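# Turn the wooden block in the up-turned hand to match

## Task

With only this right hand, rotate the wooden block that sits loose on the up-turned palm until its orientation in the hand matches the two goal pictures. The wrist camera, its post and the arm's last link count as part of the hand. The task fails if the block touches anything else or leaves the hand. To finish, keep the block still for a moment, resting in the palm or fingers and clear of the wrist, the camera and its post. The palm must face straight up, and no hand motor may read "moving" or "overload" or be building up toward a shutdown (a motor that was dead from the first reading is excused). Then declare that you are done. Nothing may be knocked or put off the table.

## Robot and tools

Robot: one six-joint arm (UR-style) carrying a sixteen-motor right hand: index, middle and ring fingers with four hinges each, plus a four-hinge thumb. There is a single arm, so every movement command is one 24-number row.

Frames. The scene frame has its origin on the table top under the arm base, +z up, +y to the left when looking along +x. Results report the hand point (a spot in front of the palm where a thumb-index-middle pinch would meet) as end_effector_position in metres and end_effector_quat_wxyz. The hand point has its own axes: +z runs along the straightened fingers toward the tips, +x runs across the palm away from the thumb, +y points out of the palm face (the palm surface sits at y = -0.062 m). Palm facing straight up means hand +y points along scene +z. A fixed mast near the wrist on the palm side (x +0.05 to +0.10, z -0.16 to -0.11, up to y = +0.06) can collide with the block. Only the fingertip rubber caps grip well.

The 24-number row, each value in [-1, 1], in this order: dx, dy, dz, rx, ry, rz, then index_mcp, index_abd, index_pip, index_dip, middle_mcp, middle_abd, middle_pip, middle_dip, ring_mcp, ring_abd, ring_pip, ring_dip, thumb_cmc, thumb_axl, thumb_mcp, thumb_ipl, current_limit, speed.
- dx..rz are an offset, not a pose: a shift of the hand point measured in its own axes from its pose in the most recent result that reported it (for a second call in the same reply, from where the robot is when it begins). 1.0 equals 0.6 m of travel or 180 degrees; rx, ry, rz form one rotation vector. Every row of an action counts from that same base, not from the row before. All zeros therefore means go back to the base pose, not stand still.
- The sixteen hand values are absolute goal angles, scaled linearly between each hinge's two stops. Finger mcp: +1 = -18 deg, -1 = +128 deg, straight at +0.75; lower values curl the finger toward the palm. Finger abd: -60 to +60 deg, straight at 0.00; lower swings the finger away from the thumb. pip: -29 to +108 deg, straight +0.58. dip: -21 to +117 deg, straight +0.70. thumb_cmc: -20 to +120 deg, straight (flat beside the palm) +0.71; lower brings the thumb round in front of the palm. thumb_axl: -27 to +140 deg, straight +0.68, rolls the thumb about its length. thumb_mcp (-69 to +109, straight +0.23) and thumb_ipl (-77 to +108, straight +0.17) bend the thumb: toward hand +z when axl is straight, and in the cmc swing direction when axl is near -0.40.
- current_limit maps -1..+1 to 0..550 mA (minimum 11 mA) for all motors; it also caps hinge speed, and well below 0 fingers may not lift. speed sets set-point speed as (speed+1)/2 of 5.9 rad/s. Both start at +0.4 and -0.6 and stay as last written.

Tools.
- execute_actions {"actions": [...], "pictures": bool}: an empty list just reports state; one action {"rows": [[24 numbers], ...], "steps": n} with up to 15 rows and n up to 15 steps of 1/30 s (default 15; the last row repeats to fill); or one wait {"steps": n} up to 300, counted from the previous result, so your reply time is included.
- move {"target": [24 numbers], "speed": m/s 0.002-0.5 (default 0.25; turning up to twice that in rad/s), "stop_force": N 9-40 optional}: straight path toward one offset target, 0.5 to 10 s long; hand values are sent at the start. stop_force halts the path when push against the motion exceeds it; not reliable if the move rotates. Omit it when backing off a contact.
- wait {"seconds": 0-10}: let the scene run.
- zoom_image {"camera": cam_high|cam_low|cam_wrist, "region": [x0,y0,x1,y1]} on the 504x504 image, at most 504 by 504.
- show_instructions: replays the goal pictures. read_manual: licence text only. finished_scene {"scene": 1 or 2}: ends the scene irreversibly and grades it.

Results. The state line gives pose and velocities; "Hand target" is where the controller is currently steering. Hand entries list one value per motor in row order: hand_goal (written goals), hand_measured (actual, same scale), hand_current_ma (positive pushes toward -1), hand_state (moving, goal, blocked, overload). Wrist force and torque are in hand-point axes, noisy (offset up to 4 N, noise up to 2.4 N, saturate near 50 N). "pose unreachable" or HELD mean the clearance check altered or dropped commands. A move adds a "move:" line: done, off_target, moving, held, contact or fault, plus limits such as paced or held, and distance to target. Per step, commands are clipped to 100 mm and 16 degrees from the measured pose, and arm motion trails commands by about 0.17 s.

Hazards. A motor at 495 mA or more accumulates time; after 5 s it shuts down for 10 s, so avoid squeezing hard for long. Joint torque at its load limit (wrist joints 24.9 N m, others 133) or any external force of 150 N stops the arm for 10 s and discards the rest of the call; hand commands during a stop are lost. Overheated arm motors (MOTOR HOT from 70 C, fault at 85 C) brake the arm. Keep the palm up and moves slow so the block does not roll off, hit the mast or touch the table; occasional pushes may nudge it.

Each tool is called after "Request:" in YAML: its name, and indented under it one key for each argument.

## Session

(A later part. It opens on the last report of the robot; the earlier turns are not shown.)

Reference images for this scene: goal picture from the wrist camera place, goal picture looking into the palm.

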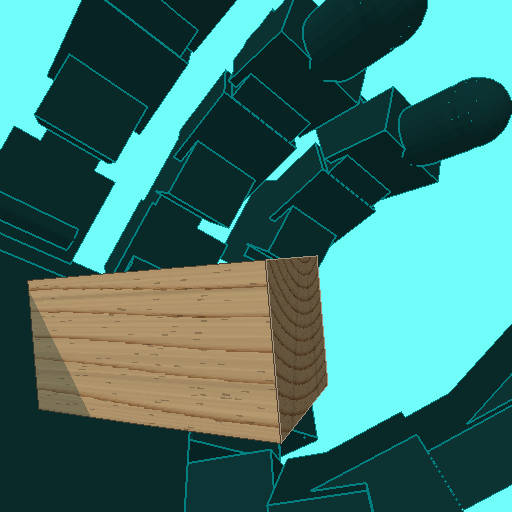

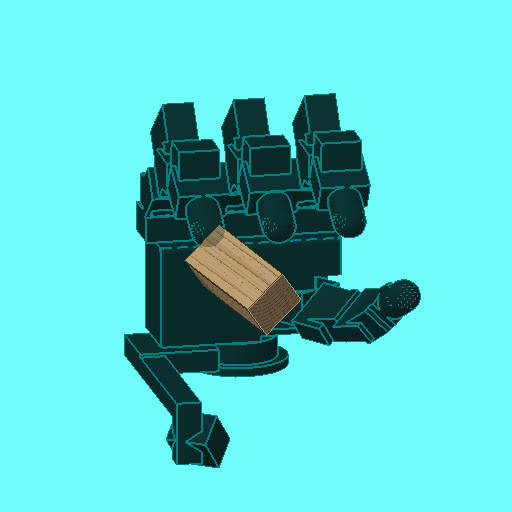

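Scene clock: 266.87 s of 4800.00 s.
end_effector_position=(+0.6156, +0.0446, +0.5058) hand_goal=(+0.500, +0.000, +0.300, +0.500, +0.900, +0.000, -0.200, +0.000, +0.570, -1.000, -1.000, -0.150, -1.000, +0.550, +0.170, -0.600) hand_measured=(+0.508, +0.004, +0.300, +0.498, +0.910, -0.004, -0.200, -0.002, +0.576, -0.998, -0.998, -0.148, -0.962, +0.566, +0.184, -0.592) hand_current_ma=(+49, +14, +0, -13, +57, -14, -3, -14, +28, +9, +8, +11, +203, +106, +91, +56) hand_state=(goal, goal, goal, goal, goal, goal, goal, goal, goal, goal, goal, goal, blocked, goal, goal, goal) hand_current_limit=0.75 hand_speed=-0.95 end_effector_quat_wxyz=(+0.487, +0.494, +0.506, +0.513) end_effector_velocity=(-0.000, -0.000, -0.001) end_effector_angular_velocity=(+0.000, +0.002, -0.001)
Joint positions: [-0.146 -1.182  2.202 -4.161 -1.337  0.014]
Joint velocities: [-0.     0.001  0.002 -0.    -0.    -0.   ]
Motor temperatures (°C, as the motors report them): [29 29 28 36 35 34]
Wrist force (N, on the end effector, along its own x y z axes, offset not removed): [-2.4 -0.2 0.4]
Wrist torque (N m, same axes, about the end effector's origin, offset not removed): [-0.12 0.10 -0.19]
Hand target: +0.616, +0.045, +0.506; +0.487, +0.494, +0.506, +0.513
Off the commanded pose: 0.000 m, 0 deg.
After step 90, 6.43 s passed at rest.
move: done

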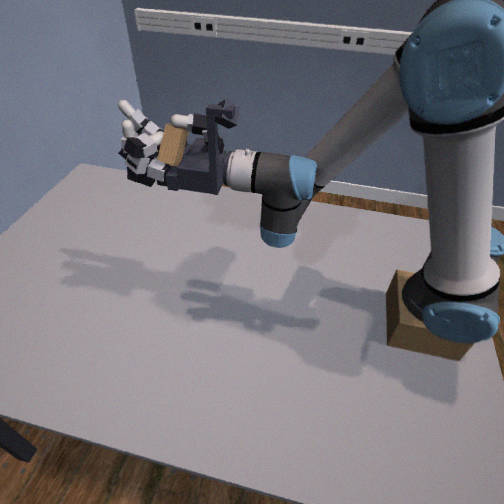

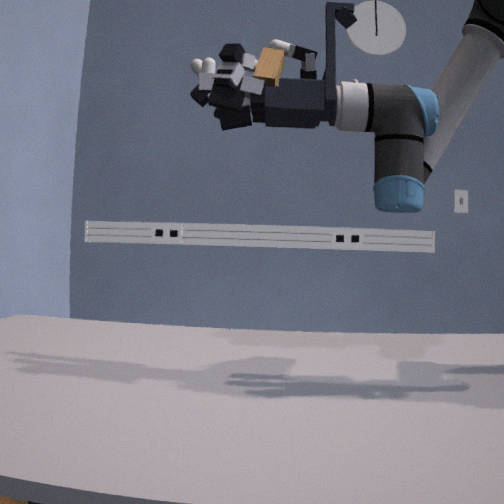

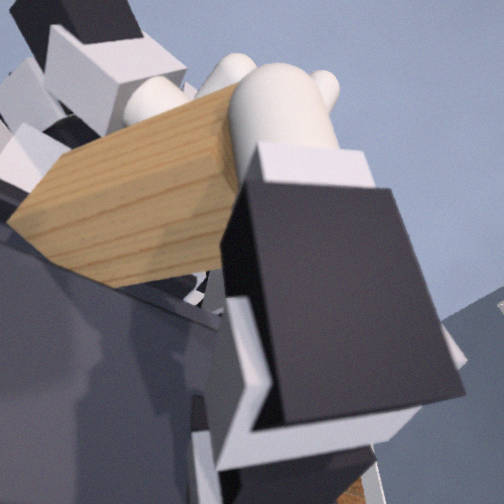

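Request:
move:
  target: [0,0,0,0,0,0,0.5,0,0.3,0.5,0.9,0,-0.2,0,0.42,-1,-0.72,-0.3,-0.98,0.56,0.15,-0.58,0.75,-0.95]

Scene clock: 273.43 s of 4800.00 s.
end_effector_position=(+0.6156, +0.0446, +0.5058) hand_goal=(+0.500, +0.000, +0.300, +0.500, +0.900, +0.000, -0.200, +0.000, +0.420, -1.000, -0.720, -0.300, -0.980, +0.560, +0.150, -0.580) hand_measured=(+0.508, +0.004, +0.300, +0.498, +0.910, -0.004, -0.200, -0.002, +0.444, -1.000, -0.724, -0.304, -0.968, +0.562, +0.176, -0.570) hand_current_ma=(+49, +14, +0, -13, +57, -14, -3, -14, +134, +0, -23, -20, +62, +19, +177, +65) hand_state=(goal, goal, goal, goal, goal, goal, goal, goal, blocked, goal, goal, goal, goal, goal, blocked, goal) hand_current_limit=0.75 hand_speed=-0.95 end_effector_quat_wxyz=(+0.487, +0.494, +0.506, +0.513) end_effector_velocity=(+0.000, -0.000, -0.001) end_effector_angular_velocity=(+0.000, +0.002, -0.000)
Joint positions: [-0.146 -1.182  2.202 -4.161 -1.337  0.014]
Joint velocities: [ 0.     0.     0.     0.001 -0.     0.   ]
Motor temperatures (°C, as the motors report them): [29 29 28 36 35 34]
Wrist force (N, on the end effector, along its own x y z axes, offset not removed): [-1.5 -1.3 -2.3]
Wrist torque (N m, same axes, about the end effector's origin, offset not removed): [0.04 0.07 -0.07]
Hand target: +0.616, +0.045, +0.506; +0.487, +0.494, +0.506, +0.513
Off the commanded pose: 0.000 m, 0 deg.
After step 90, 1.07 s passed at rest.
move: done

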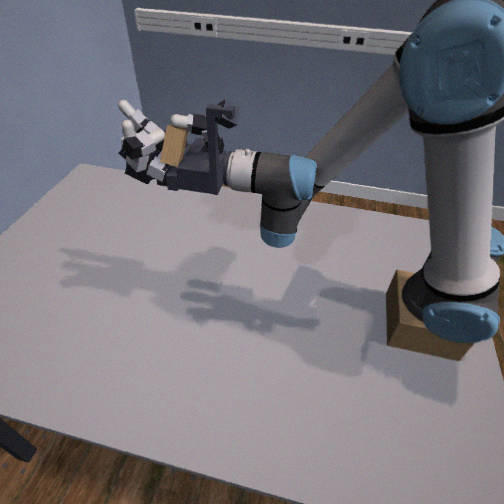

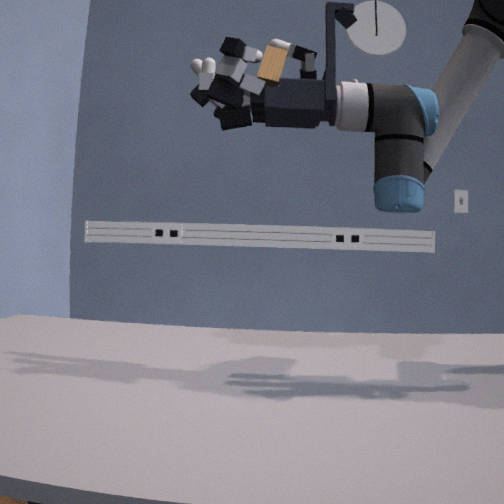

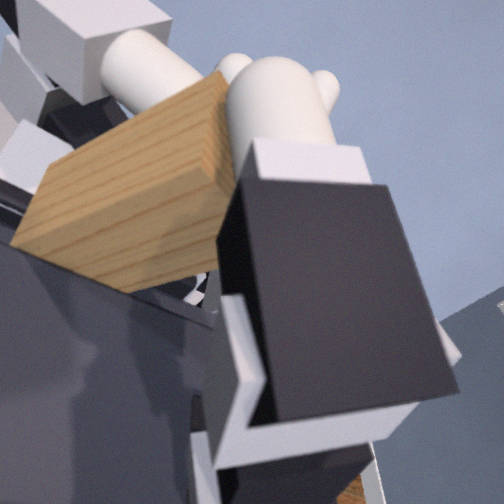

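Request:
move:
  target: [0,0,0,0,0,0,0.5,0,0.3,0.5,0.9,0,-0.2,0,0.5,-1,-0.9,-0.55,-0.97,0.58,0.16,-0.6,0.75,-0.93]

Request:
move:
  target: [0,0,0,0,0,0,0.5,0,0.3,0.5,0.9,0,-0.2,0,0.5,-0.45,-0.9,-0.55,-0.97,0.58,0.16,-0.6,0.75,-0.93]

Scene clock: 279.87 s of 4800.00 s.
end_effector_position=(+0.6156, +0.0446, +0.5058) hand_goal=(+0.500, +0.000, +0.300, +0.500, +0.900, +0.000, -0.200, +0.000, +0.500, -1.000, -0.900, -0.550, -0.970, +0.580, +0.160, -0.600) hand_measured=(+0.508, +0.004, +0.300, +0.498, +0.910, -0.004, -0.200, -0.002, +0.506, -1.000, -0.898, -0.548, -0.964, +0.582, +0.176, -0.592) hand_current_ma=(+49, +14, +0, -13, +57, -14, -3, -14, +34, +0, +8, +11, +38, +11, +106, +61) hand_state=(goal, goal, goal, goal, goal, goal, goal, goal, goal, goal, goal, goal, goal, goal, goal, goal) hand_current_limit=0.75 hand_speed=-0.93 end_effector_quat_wxyz=(+0.487, +0.494, +0.506, +0.513) end_effector_velocity=(+0.000, +0.000, +0.000) end_effector_angular_velocity=(+0.000, -0.001, +0.000)
Joint positions: [-0.146 -1.182  2.202 -4.161 -1.337  0.014]
Joint velocities: [ 0.    -0.    -0.001  0.001 -0.     0.   ]
Motor temperatures (°C, as the motors report them): [29 29 28 36 35 34]
Wrist force (N, on the end effector, along its own x y z axes, offset not removed): [-1.9 -0.4 -1.3]
Wrist torque (N m, same axes, about the end effector's origin, offset not removed): [-0.02 0.08 -0.11]
Hand target: +0.616, +0.045, +0.506; +0.487, +0.494, +0.506, +0.513
Off the commanded pose: 0.000 m, 0 deg.
After step 90, 1.73 s passed at rest.
move: done

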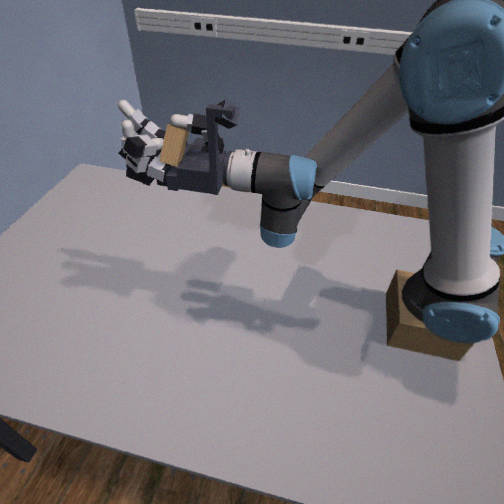

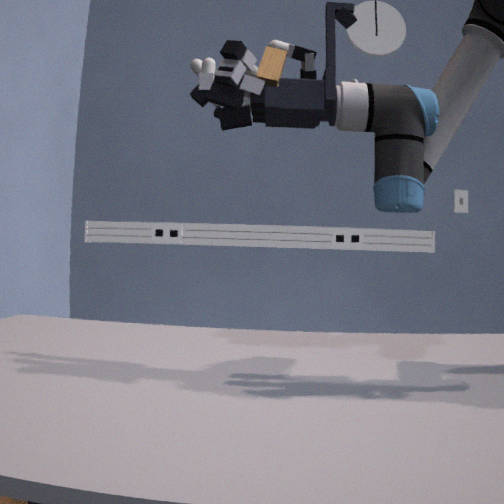

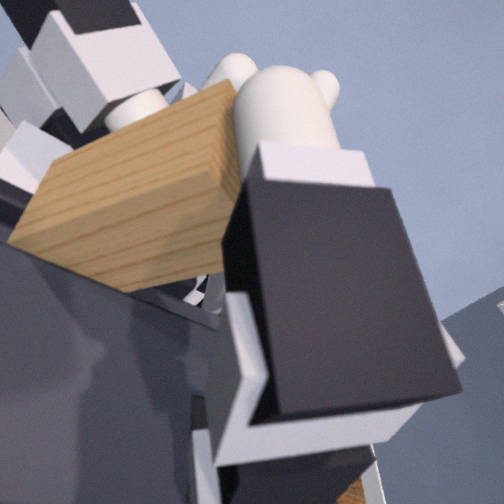

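Scene clock: 281.53 s of 4800.00 s.
end_effector_position=(+0.6156, +0.0446, +0.5058) hand_goal=(+0.500, +0.000, +0.300, +0.500, +0.900, +0.000, -0.200, +0.000, +0.500, -0.450, -0.900, -0.550, -0.970, +0.580, +0.160, -0.600) hand_measured=(+0.508, +0.004, +0.300, +0.498, +0.910, -0.004, -0.200, -0.002, +0.534, -0.832, -0.892, -0.548, -0.966, +0.578, +0.178, -0.592) hand_current_ma=(+49, +14, +0, -13, +57, -14, -3, -14, +187, -477, +37, +10, +19, -13, +122, +61) hand_state=(goal, goal, goal, goal, goal, goal, goal, goal, blocked, blocked, goal, goal, goal, goal, goal, goal) hand_current_limit=0.75 hand_speed=-0.93 end_effector_quat_wxyz=(+0.487, +0.494, +0.506, +0.513) end_effector_velocity=(+0.000, -0.001, -0.000) end_effector_angular_velocity=(+0.001, +0.001, -0.001)
Joint positions: [-0.146 -1.182  2.202 -4.161 -1.337  0.014]
Joint velocities: [-0.001  0.     0.    -0.    -0.     0.   ]
Motor temperatures (°C, as the motors report them): [29 29 28 36 35 34]
Wrist force (N, on the end effector, along its own x y z axes, offset not removed): [-1.5 -0.5 -0.4]
Wrist torque (N m, same axes, about the end effector's origin, offset not removed): [-0.19 -0.06 -0.13]
Hand target: +0.616, +0.045, +0.506; +0.487, +0.494, +0.506, +0.513
Off the commanded pose: 0.000 m, 0 deg.
move: done

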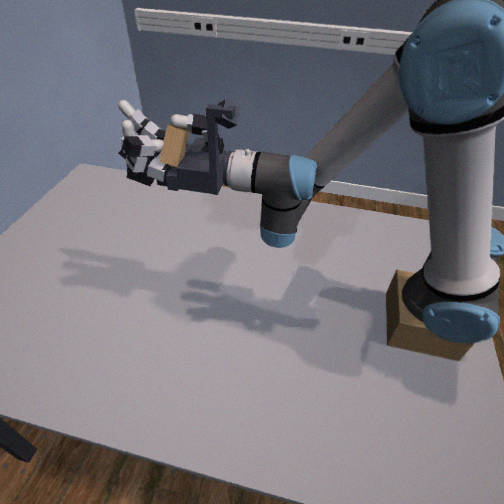

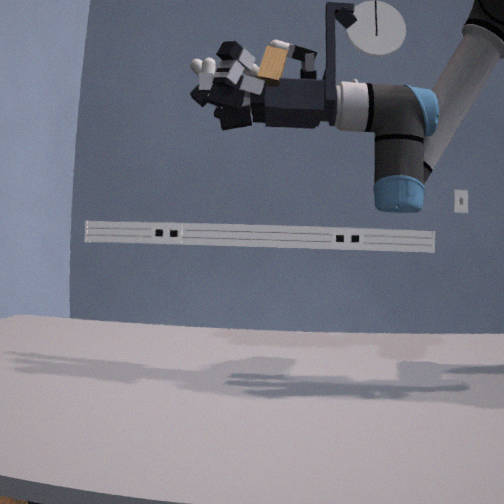

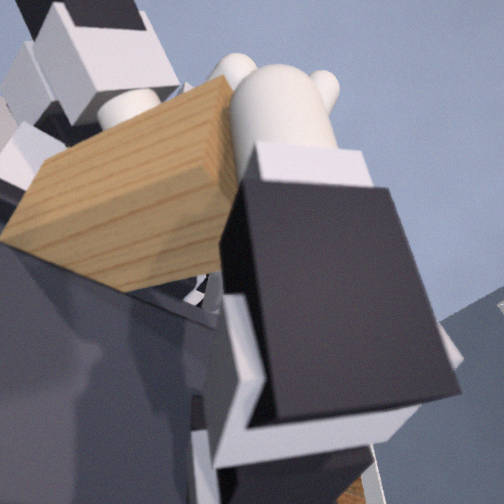

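Request:
move:
  target: [0,0,0,0,0,0,0.5,0,0.3,0.5,0.9,0,-0.2,0,0.5,-1,-0.3,-0.3,-0.97,0.6,0.16,-0.62,0.75,-0.85]

Request:
move:
  target: [0,0,0,0,0,0,0.5,0,0.3,0.5,0.9,0,-0.2,0,0.05,-1,-0.4,0.1,-0.94,0.6,0.17,-0.61,0.75,-0.9]

Request:
move:
  target: [0,0,0,0,0,0,0.5,0,0.3,0.5,0.9,0,-0.2,0,0.05,-1,-1,0.1,-0.97,0.58,0.17,-0.61,0.75,-0.9]

Request:
move:
  target: [0,0,0,0,0,0,0.5,0,0.3,0.5,0.9,0,-0.2,0,0.27,-1,-1,0.1,-0.97,0.58,0.19,-0.64,0.75,-0.95]

Scene clock: 290.47 s of 4800.00 s.
end_effector_position=(+0.6156, +0.0446, +0.5058) hand_goal=(+0.500, +0.000, +0.300, +0.500, +0.900, +0.000, -0.200, +0.000, +0.500, -1.000, -0.300, -0.300, -0.970, +0.600, +0.160, -0.620) hand_measured=(+0.508, +0.004, +0.300, +0.498, +0.910, -0.004, -0.200, -0.002, +0.522, -0.998, -0.302, -0.304, -0.962, +0.602, +0.176, -0.612) hand_current_ma=(+49, +14, +0, -13, +57, -14, -3, -14, +118, +12, -11, -19, +41, +7, +109, +63) hand_state=(goal, goal, goal, goal, goal, goal, goal, goal, blocked, goal, goal, goal, goal, goal, goal, goal) hand_current_limit=0.75 hand_speed=-0.85 end_effector_quat_wxyz=(+0.487, +0.494, +0.506, +0.513) end_effector_velocity=(-0.000, +0.000, -0.000) end_effector_angular_velocity=(+0.000, +0.001, -0.000)
Joint positions: [-0.146 -1.182  2.202 -4.161 -1.337  0.014]
Joint velocities: [ 0.    -0.     0.001  0.001 -0.     0.   ]
Motor temperatures (°C, as the motors report them): [29 29 28 36 35 34]
Wrist force (N, on the end effector, along its own x y z axes, offset not removed): [-1.2 0.1 -0.2]
Wrist torque (N m, same axes, about the end effector's origin, offset not removed): [-0.06 0.04 -0.04]
Hand target: +0.616, +0.045, +0.506; +0.487, +0.494, +0.506, +0.513
Off the commanded pose: 0.000 m, 0 deg.
After step 90, 4.03 s passed at rest.
move: done

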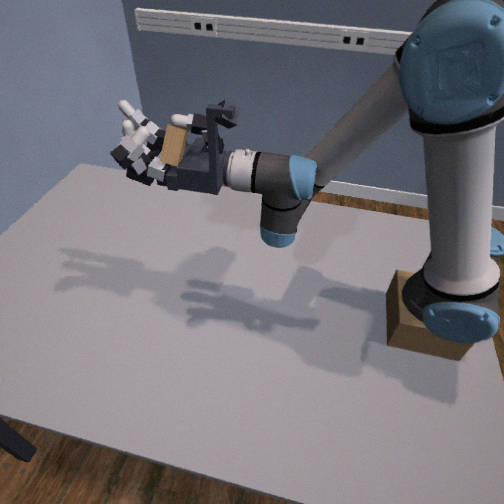

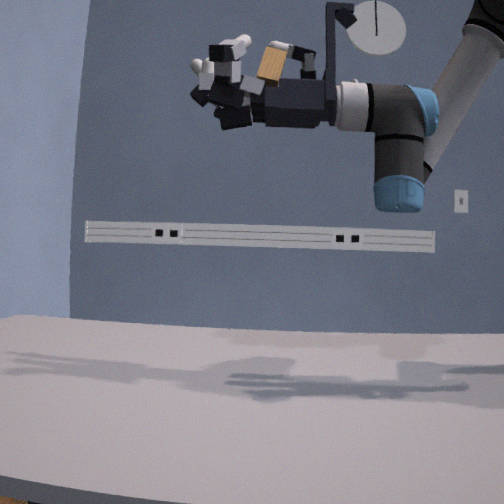

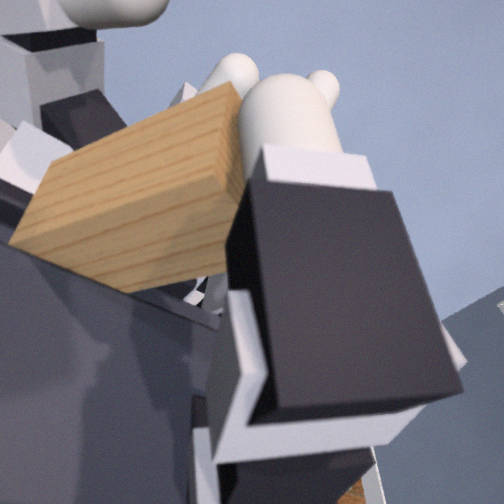

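Scene clock: 292.67 s of 4800.00 s.
end_effector_position=(+0.6156, +0.0446, +0.5058) hand_goal=(+0.500, +0.000, +0.300, +0.500, +0.900, +0.000, -0.200, +0.000, +0.050, -1.000, -0.400, +0.100, -0.940, +0.600, +0.170, -0.610) hand_measured=(+0.508, +0.004, +0.300, +0.498, +0.910, -0.004, -0.200, -0.002, +0.088, -0.998, -0.398, +0.096, -0.920, +0.606, +0.186, -0.604) hand_current_ma=(+49, +14, +0, -13, +57, -14, -3, -14, +201, +5, +12, -18, +105, +38, +106, +36) hand_state=(goal, goal, goal, goal, goal, goal, goal, goal, blocked, goal, goal, goal, goal, goal, goal, goal) hand_current_limit=0.75 hand_speed=-0.90 end_effector_quat_wxyz=(+0.487, +0.494, +0.506, +0.513) end_effector_velocity=(+0.000, -0.000, +0.001) end_effector_angular_velocity=(-0.001, -0.002, -0.000)
Joint positions: [-0.146 -1.182  2.202 -4.161 -1.337  0.014]
Joint velocities: [-0.     0.    -0.002  0.     0.    -0.   ]
Motor temperatures (°C, as the motors report them): [29 29 28 36 35 34]
Wrist force (N, on the end effector, along its own x y z axes, offset not removed): [-2.3 -1.6 -0.6]
Wrist torque (N m, same axes, about the end effector's origin, offset not removed): [-0.23 0.15 -0.22]
Hand target: +0.616, +0.045, +0.506; +0.487, +0.494, +0.506, +0.513
Off the commanded pose: 0.000 m, 0 deg.
move: done

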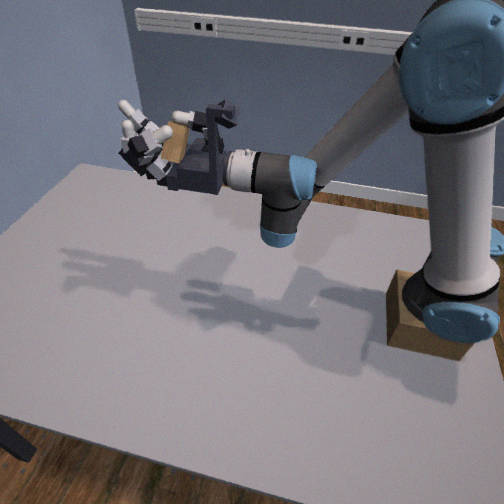

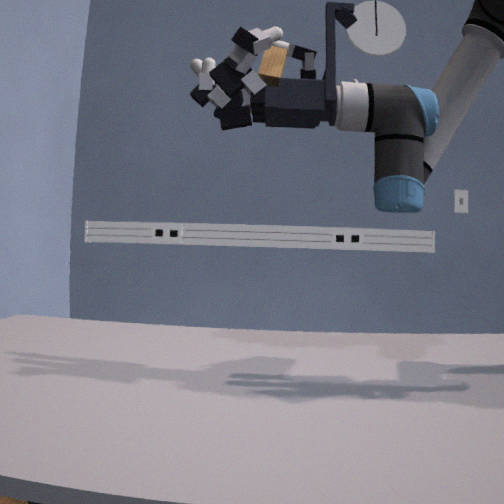

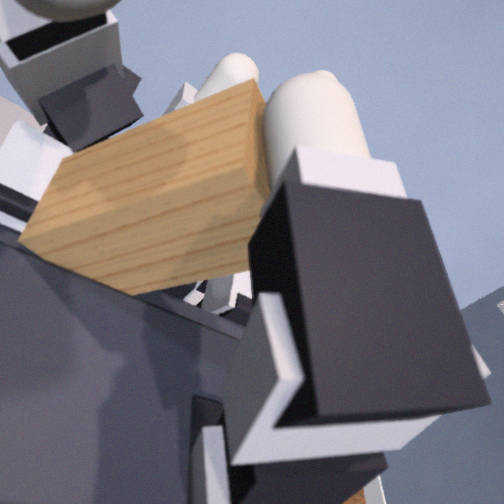

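Scene clock: 294.77 s of 4800.00 s.
end_effector_position=(+0.6156, +0.0446, +0.5058) hand_goal=(+0.500, +0.000, +0.300, +0.500, +0.900, +0.000, -0.200, +0.000, +0.050, -1.000, -1.000, +0.100, -0.970, +0.580, +0.170, -0.610) hand_measured=(+0.508, +0.004, +0.300, +0.498, +0.910, -0.004, -0.200, -0.002, +0.086, -1.000, -0.780, +0.118, -0.920, +0.602, +0.186, -0.608) hand_current_ma=(+49, +14, +0, -13, +57, -14, -3, -14, +194, +1, +481, +101, +268, +150, +110, +14) hand_state=(goal, goal, goal, goal, goal, goal, goal, goal, blocked, goal, blocked, goal, blocked, blocked, goal, goal) hand_current_limit=0.75 hand_speed=-0.90 end_effector_quat_wxyz=(+0.487, +0.494, +0.506, +0.513) end_effector_velocity=(-0.000, +0.000, -0.001) end_effector_angular_velocity=(+0.001, +0.003, +0.000)
Joint positions: [-0.146 -1.182  2.202 -4.161 -1.337  0.014]
Joint velocities: [ 0.     0.     0.002  0.001 -0.     0.   ]
Motor temperatures (°C, as the motors report them): [29 29 28 36 35 34]
Wrist force (N, on the end effector, along its own x y z axes, offset not removed): [-1.5 -0.3 1.1]
Wrist torque (N m, same axes, about the end effector's origin, offset not removed): [-0.22 -0.04 0.00]
Hand target: +0.616, +0.045, +0.506; +0.487, +0.494, +0.506, +0.513
Off the commanded pose: 0.000 m, 0 deg.
move: done

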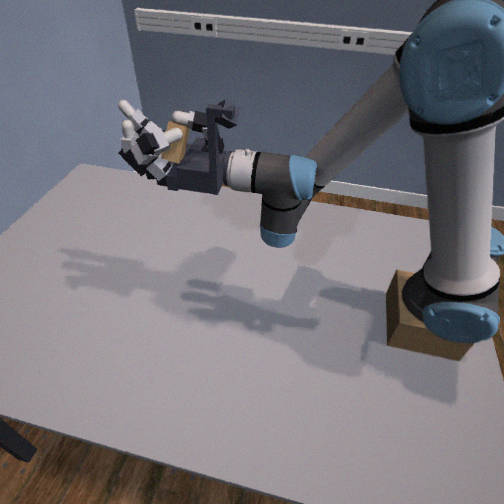

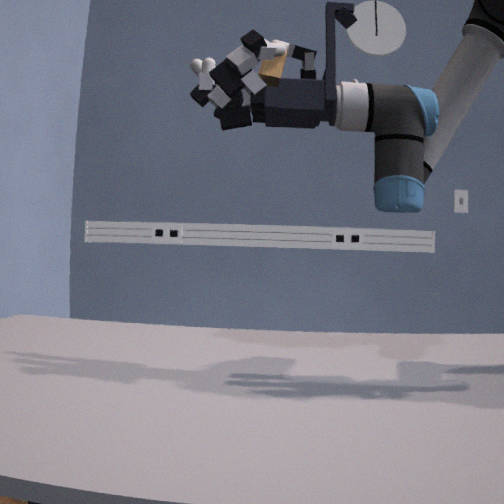

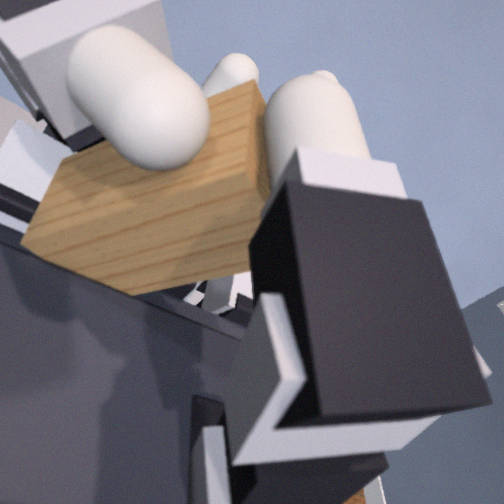

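Scene clock: 295.30 s of 4800.00 s.
end_effector_position=(+0.6156, +0.0446, +0.5058) hand_goal=(+0.500, +0.000, +0.300, +0.500, +0.900, +0.000, -0.200, +0.000, +0.270, -1.000, -1.000, +0.100, -0.970, +0.580, +0.190, -0.640) hand_measured=(+0.508, +0.004, +0.300, +0.498, +0.910, -0.004, -0.200, -0.002, +0.092, -0.998, -0.792, +0.128, -0.920, +0.606, +0.196, -0.626) hand_current_ma=(+49, +14, +0, -13, +57, -14, -3, -14, -85, +13, +478, +151, +270, +175, +38, +98) hand_state=(goal, goal, goal, goal, goal, goal, goal, goal, moving, goal, blocked, blocked, blocked, blocked, goal, goal) hand_current_limit=0.75 hand_speed=-0.95 end_effector_quat_wxyz=(+0.487, +0.494, +0.506, +0.513) end_effector_velocity=(+0.000, +0.000, -0.001) end_effector_angular_velocity=(+0.000, +0.001, +0.000)
Joint positions: [-0.146 -1.182  2.202 -4.161 -1.337  0.014]
Joint velocities: [ 0.     0.001 -0.     0.    -0.    -0.   ]
Motor temperatures (°C, as the motors report them): [29 29 28 36 35 34]
Wrist force (N, on the end effector, along its own x y z axes, offset not removed): [-1.4 -1.5 0.0]
Wrist torque (N m, same axes, about the end effector's origin, offset not removed): [-0.25 0.04 -0.05]
Hand target: +0.616, +0.045, +0.506; +0.487, +0.494, +0.506, +0.513
Off the commanded pose: 0.000 m, 0 deg.
move: done

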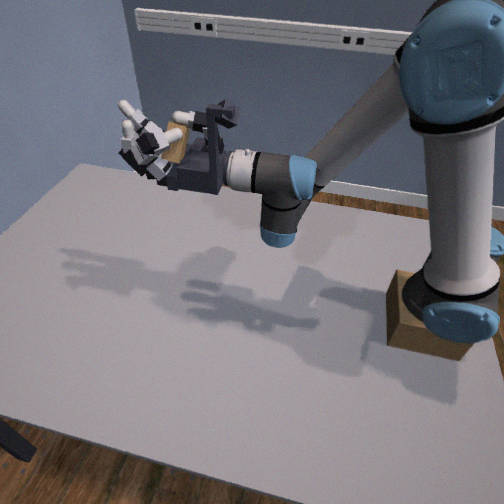

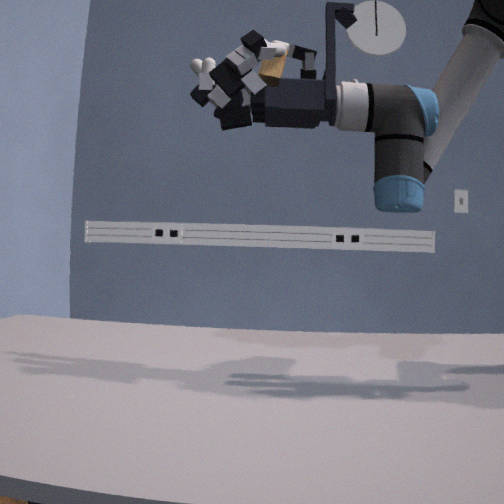

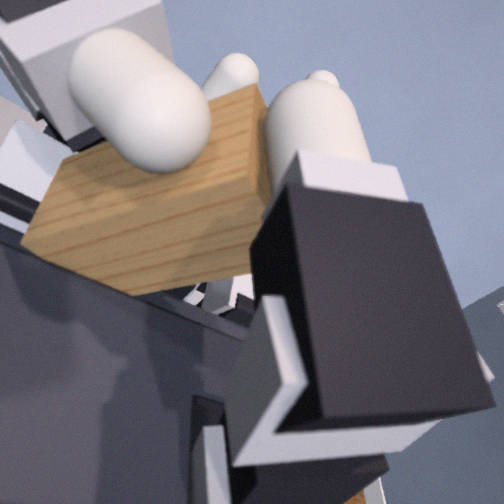

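Request:
wait:
  seconds: 1

Scene clock: 298.30 s of 4800.00 s.
end_effector_position=(+0.6156, +0.0446, +0.5058) hand_goal=(+0.500, +0.000, +0.300, +0.500, +0.900, +0.000, -0.200, +0.000, +0.270, -1.000, -1.000, +0.100, -0.970, +0.580, +0.190, -0.640) hand_measured=(+0.508, +0.004, +0.300, +0.498, +0.910, -0.004, -0.200, -0.002, +0.258, -0.986, -0.846, +0.128, -0.914, +0.612, +0.186, -0.640) hand_current_ma=(+49, +14, +0, -13, +57, -14, -3, -14, -66, +58, +481, +152, +304, +217, -20, -4) hand_state=(goal, goal, goal, goal, goal, goal, goal, goal, goal, goal, blocked, blocked, blocked, blocked, goal, goal) hand_current_limit=0.75 hand_speed=-0.95 end_effector_quat_wxyz=(+0.487, +0.494, +0.506, +0.513) end_effector_velocity=(-0.000, -0.000, -0.000) end_effector_angular_velocity=(+0.000, +0.000, -0.001)
Joint positions: [-0.146 -1.182  2.202 -4.161 -1.337  0.014]
Joint velocities: [-0.001 -0.     0.001 -0.001 -0.     0.   ]
Motor temperatures (°C, as the motors report them): [29 29 28 36 35 34]
Wrist force (N, on the end effector, along its own x y z axes, offset not removed): [-2.7 -1.1 -0.4]
Wrist torque (N m, same axes, about the end effector's origin, offset not removed): [-0.08 0.27 -0.18]
Hand target: +0.616, +0.045, +0.506; +0.487, +0.494, +0.506, +0.513
Off the commanded pose: 0.000 m, 0 deg.
Steps of this call (steps 1 to 90: nothing new was sent). Readings (end_effector_position | what the end effector reports):
1: (+0.6156, +0.0446, +0.5058) | hand_goal=(+0.500, +0.000, +0.300, +0.500, +0.900, +0.000, -0.200, +0.000, +0.270, -1.000, -1.000, +0.100, -0.970, +0.580, +0.190, -0.640) hand_measured=(+0.508, +0.004, +0.300, +0.498, +0.910, -0.004, -0.200, -0.002, +0.092, -0.998, -0.792, +0.128, -0.920, +0.606, +0.196, -0.626) hand_current_ma=(+49, +14, +0, -13, +57, -14, -3, -14, -102, +15, +478, +153, +270, +176, +38, +97) hand_state=(goal, goal, goal, goal, goal, goal, goal, goal, moving, goal, blocked, blocked, blocked, blocked, goal, goal) hand_current_limit=0.75 hand_speed=-0.95
2: (+0.6156, +0.0446, +0.5058) | hand_goal=(+0.500, +0.000, +0.300, +0.500, +0.900, +0.000, -0.200, +0.000, +0.270, -1.000, -1.000, +0.100, -0.970, +0.580, +0.190, -0.640) hand_measured=(+0.508, +0.004, +0.300, +0.498, +0.910, -0.004, -0.200, -0.002, +0.094, -0.996, -0.794, +0.128, -0.920, +0.606, +0.196, -0.626) hand_current_ma=(+49, +14, +0, -13, +57, -14, -3, -14, -118, +19, +476, +151, +271, +178, +38, +93) hand_state=(goal, goal, goal, goal, goal, goal, goal, goal, moving, goal, blocked, blocked, blocked, blocked, goal, goal) hand_current_limit=0.75 hand_speed=-0.95
4: (+0.6156, +0.0446, +0.5058) | hand_goal=(+0.500, +0.000, +0.300, +0.500, +0.900, +0.000, -0.200, +0.000, +0.270, -1.000, -1.000, +0.100, -0.970, +0.580, +0.190, -0.640) hand_measured=(+0.508, +0.004, +0.300, +0.498, +0.910, -0.004, -0.200, -0.002, +0.096, -0.996, -0.794, +0.128, -0.920, +0.606, +0.196, -0.628) hand_current_ma=(+49, +14, +0, -13, +57, -14, -3, -14, -146, +23, +478, +152, +271, +181, +38, +89) hand_state=(goal, goal, goal, goal, goal, goal, goal, goal, moving, goal, blocked, blocked, blocked, blocked, goal, goal) hand_current_limit=0.75 hand_speed=-0.95
8: (+0.6156, +0.0446, +0.5058) | hand_goal=(+0.500, +0.000, +0.300, +0.500, +0.900, +0.000, -0.200, +0.000, +0.270, -1.000, -1.000, +0.100, -0.970, +0.580, +0.190, -0.640) hand_measured=(+0.508, +0.004, +0.300, +0.498, +0.910, -0.004, -0.200, -0.002, +0.100, -0.994, -0.798, +0.128, -0.920, +0.608, +0.196, -0.628) hand_current_ma=(+49, +14, +0, -13, +57, -14, -3, -14, -186, +31, +474, +152, +277, +188, +35, +76) hand_state=(goal, goal, goal, goal, goal, goal, goal, goal, moving, goal, blocked, blocked, blocked, blocked, goal, goal) hand_current_limit=0.75 hand_speed=-0.95
90: the state above

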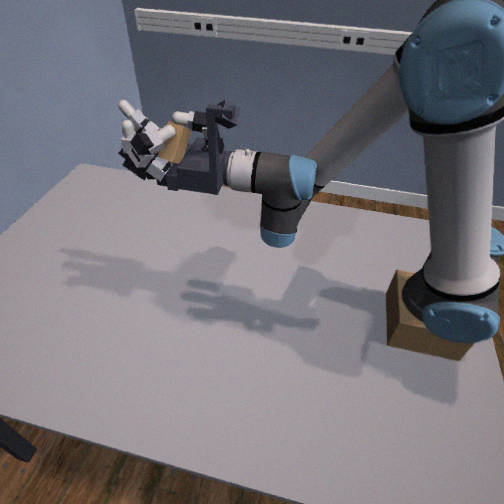

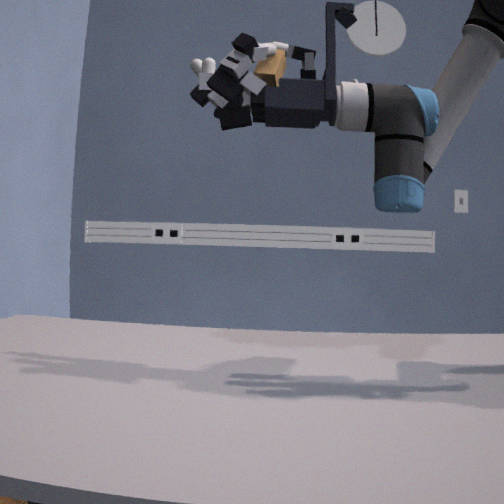

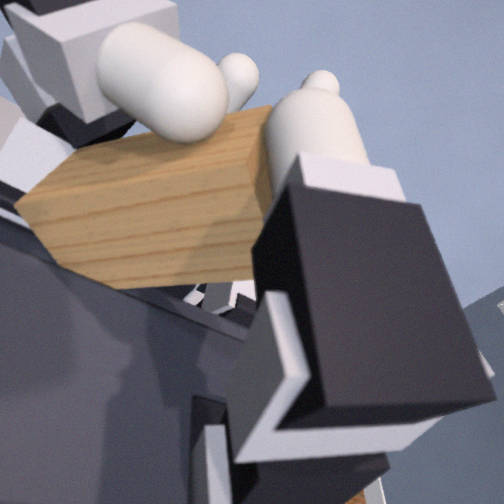

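Working; continue.

Request:
move:
  target: [0,0,0,0,0,0,0.5,0,0.3,0.5,0.9,0,0,0.2,0.42,-1,-1,0.05,-0.97,0.58,0.2,-0.64,0.75,-0.94]

Scene clock: 302.47 s of 4800.00 s.
end_effector_position=(+0.6156, +0.0446, +0.5058) hand_goal=(+0.500, +0.000, +0.300, +0.500, +0.900, +0.000, +0.000, +0.200, +0.420, -1.000, -1.000, +0.050, -0.970, +0.580, +0.200, -0.640) hand_measured=(+0.510, +0.004, +0.300, +0.498, +0.910, -0.004, +0.000, +0.198, +0.424, -0.998, -0.998, +0.052, -0.972, +0.582, +0.200, -0.640) hand_current_ma=(+51, +14, +1, -13, +58, -13, +0, -13, +21, +11, +6, +11, -11, +9, +1, +0) hand_state=(goal, goal, goal, goal, goal, goal, goal, goal, goal, goal, goal, goal, goal, goal, goal, goal) hand_current_limit=0.75 hand_speed=-0.94 end_effector_quat_wxyz=(+0.487, +0.494, +0.506, +0.513) end_effector_velocity=(+0.000, -0.000, -0.000) end_effector_angular_velocity=(-0.000, +0.001, -0.000)
Joint positions: [-0.146 -1.182  2.202 -4.161 -1.337  0.014]
Joint velocities: [-0.  0.  0.  0. -0. -0.]
Motor temperatures (°C, as the motors report them): [29 29 28 36 35 34]
Wrist force (N, on the end effector, along its own x y z axes, offset not removed): [-0.1 -1.1 -0.8]
Wrist torque (N m, same axes, about the end effector's origin, offset not removed): [-0.13 -0.11 0.02]
Hand target: +0.616, +0.045, +0.506; +0.487, +0.494, +0.506, +0.513
Off the commanded pose: 0.000 m, 0 deg.
move: done

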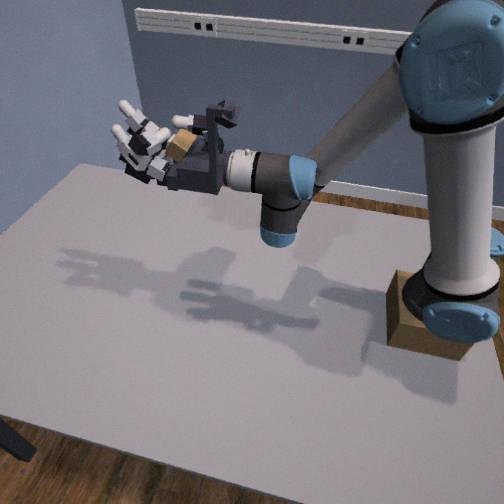

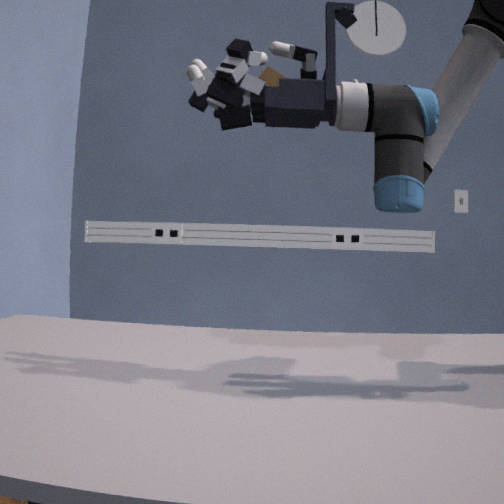

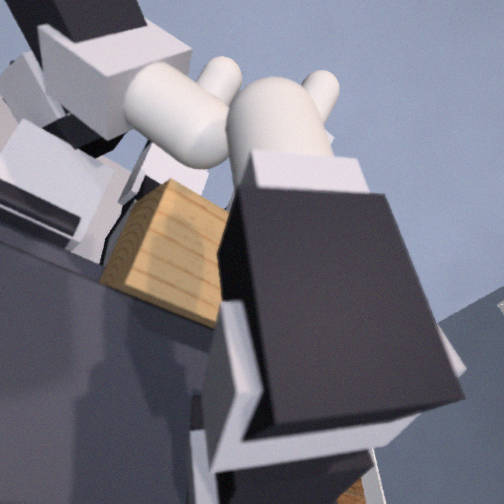

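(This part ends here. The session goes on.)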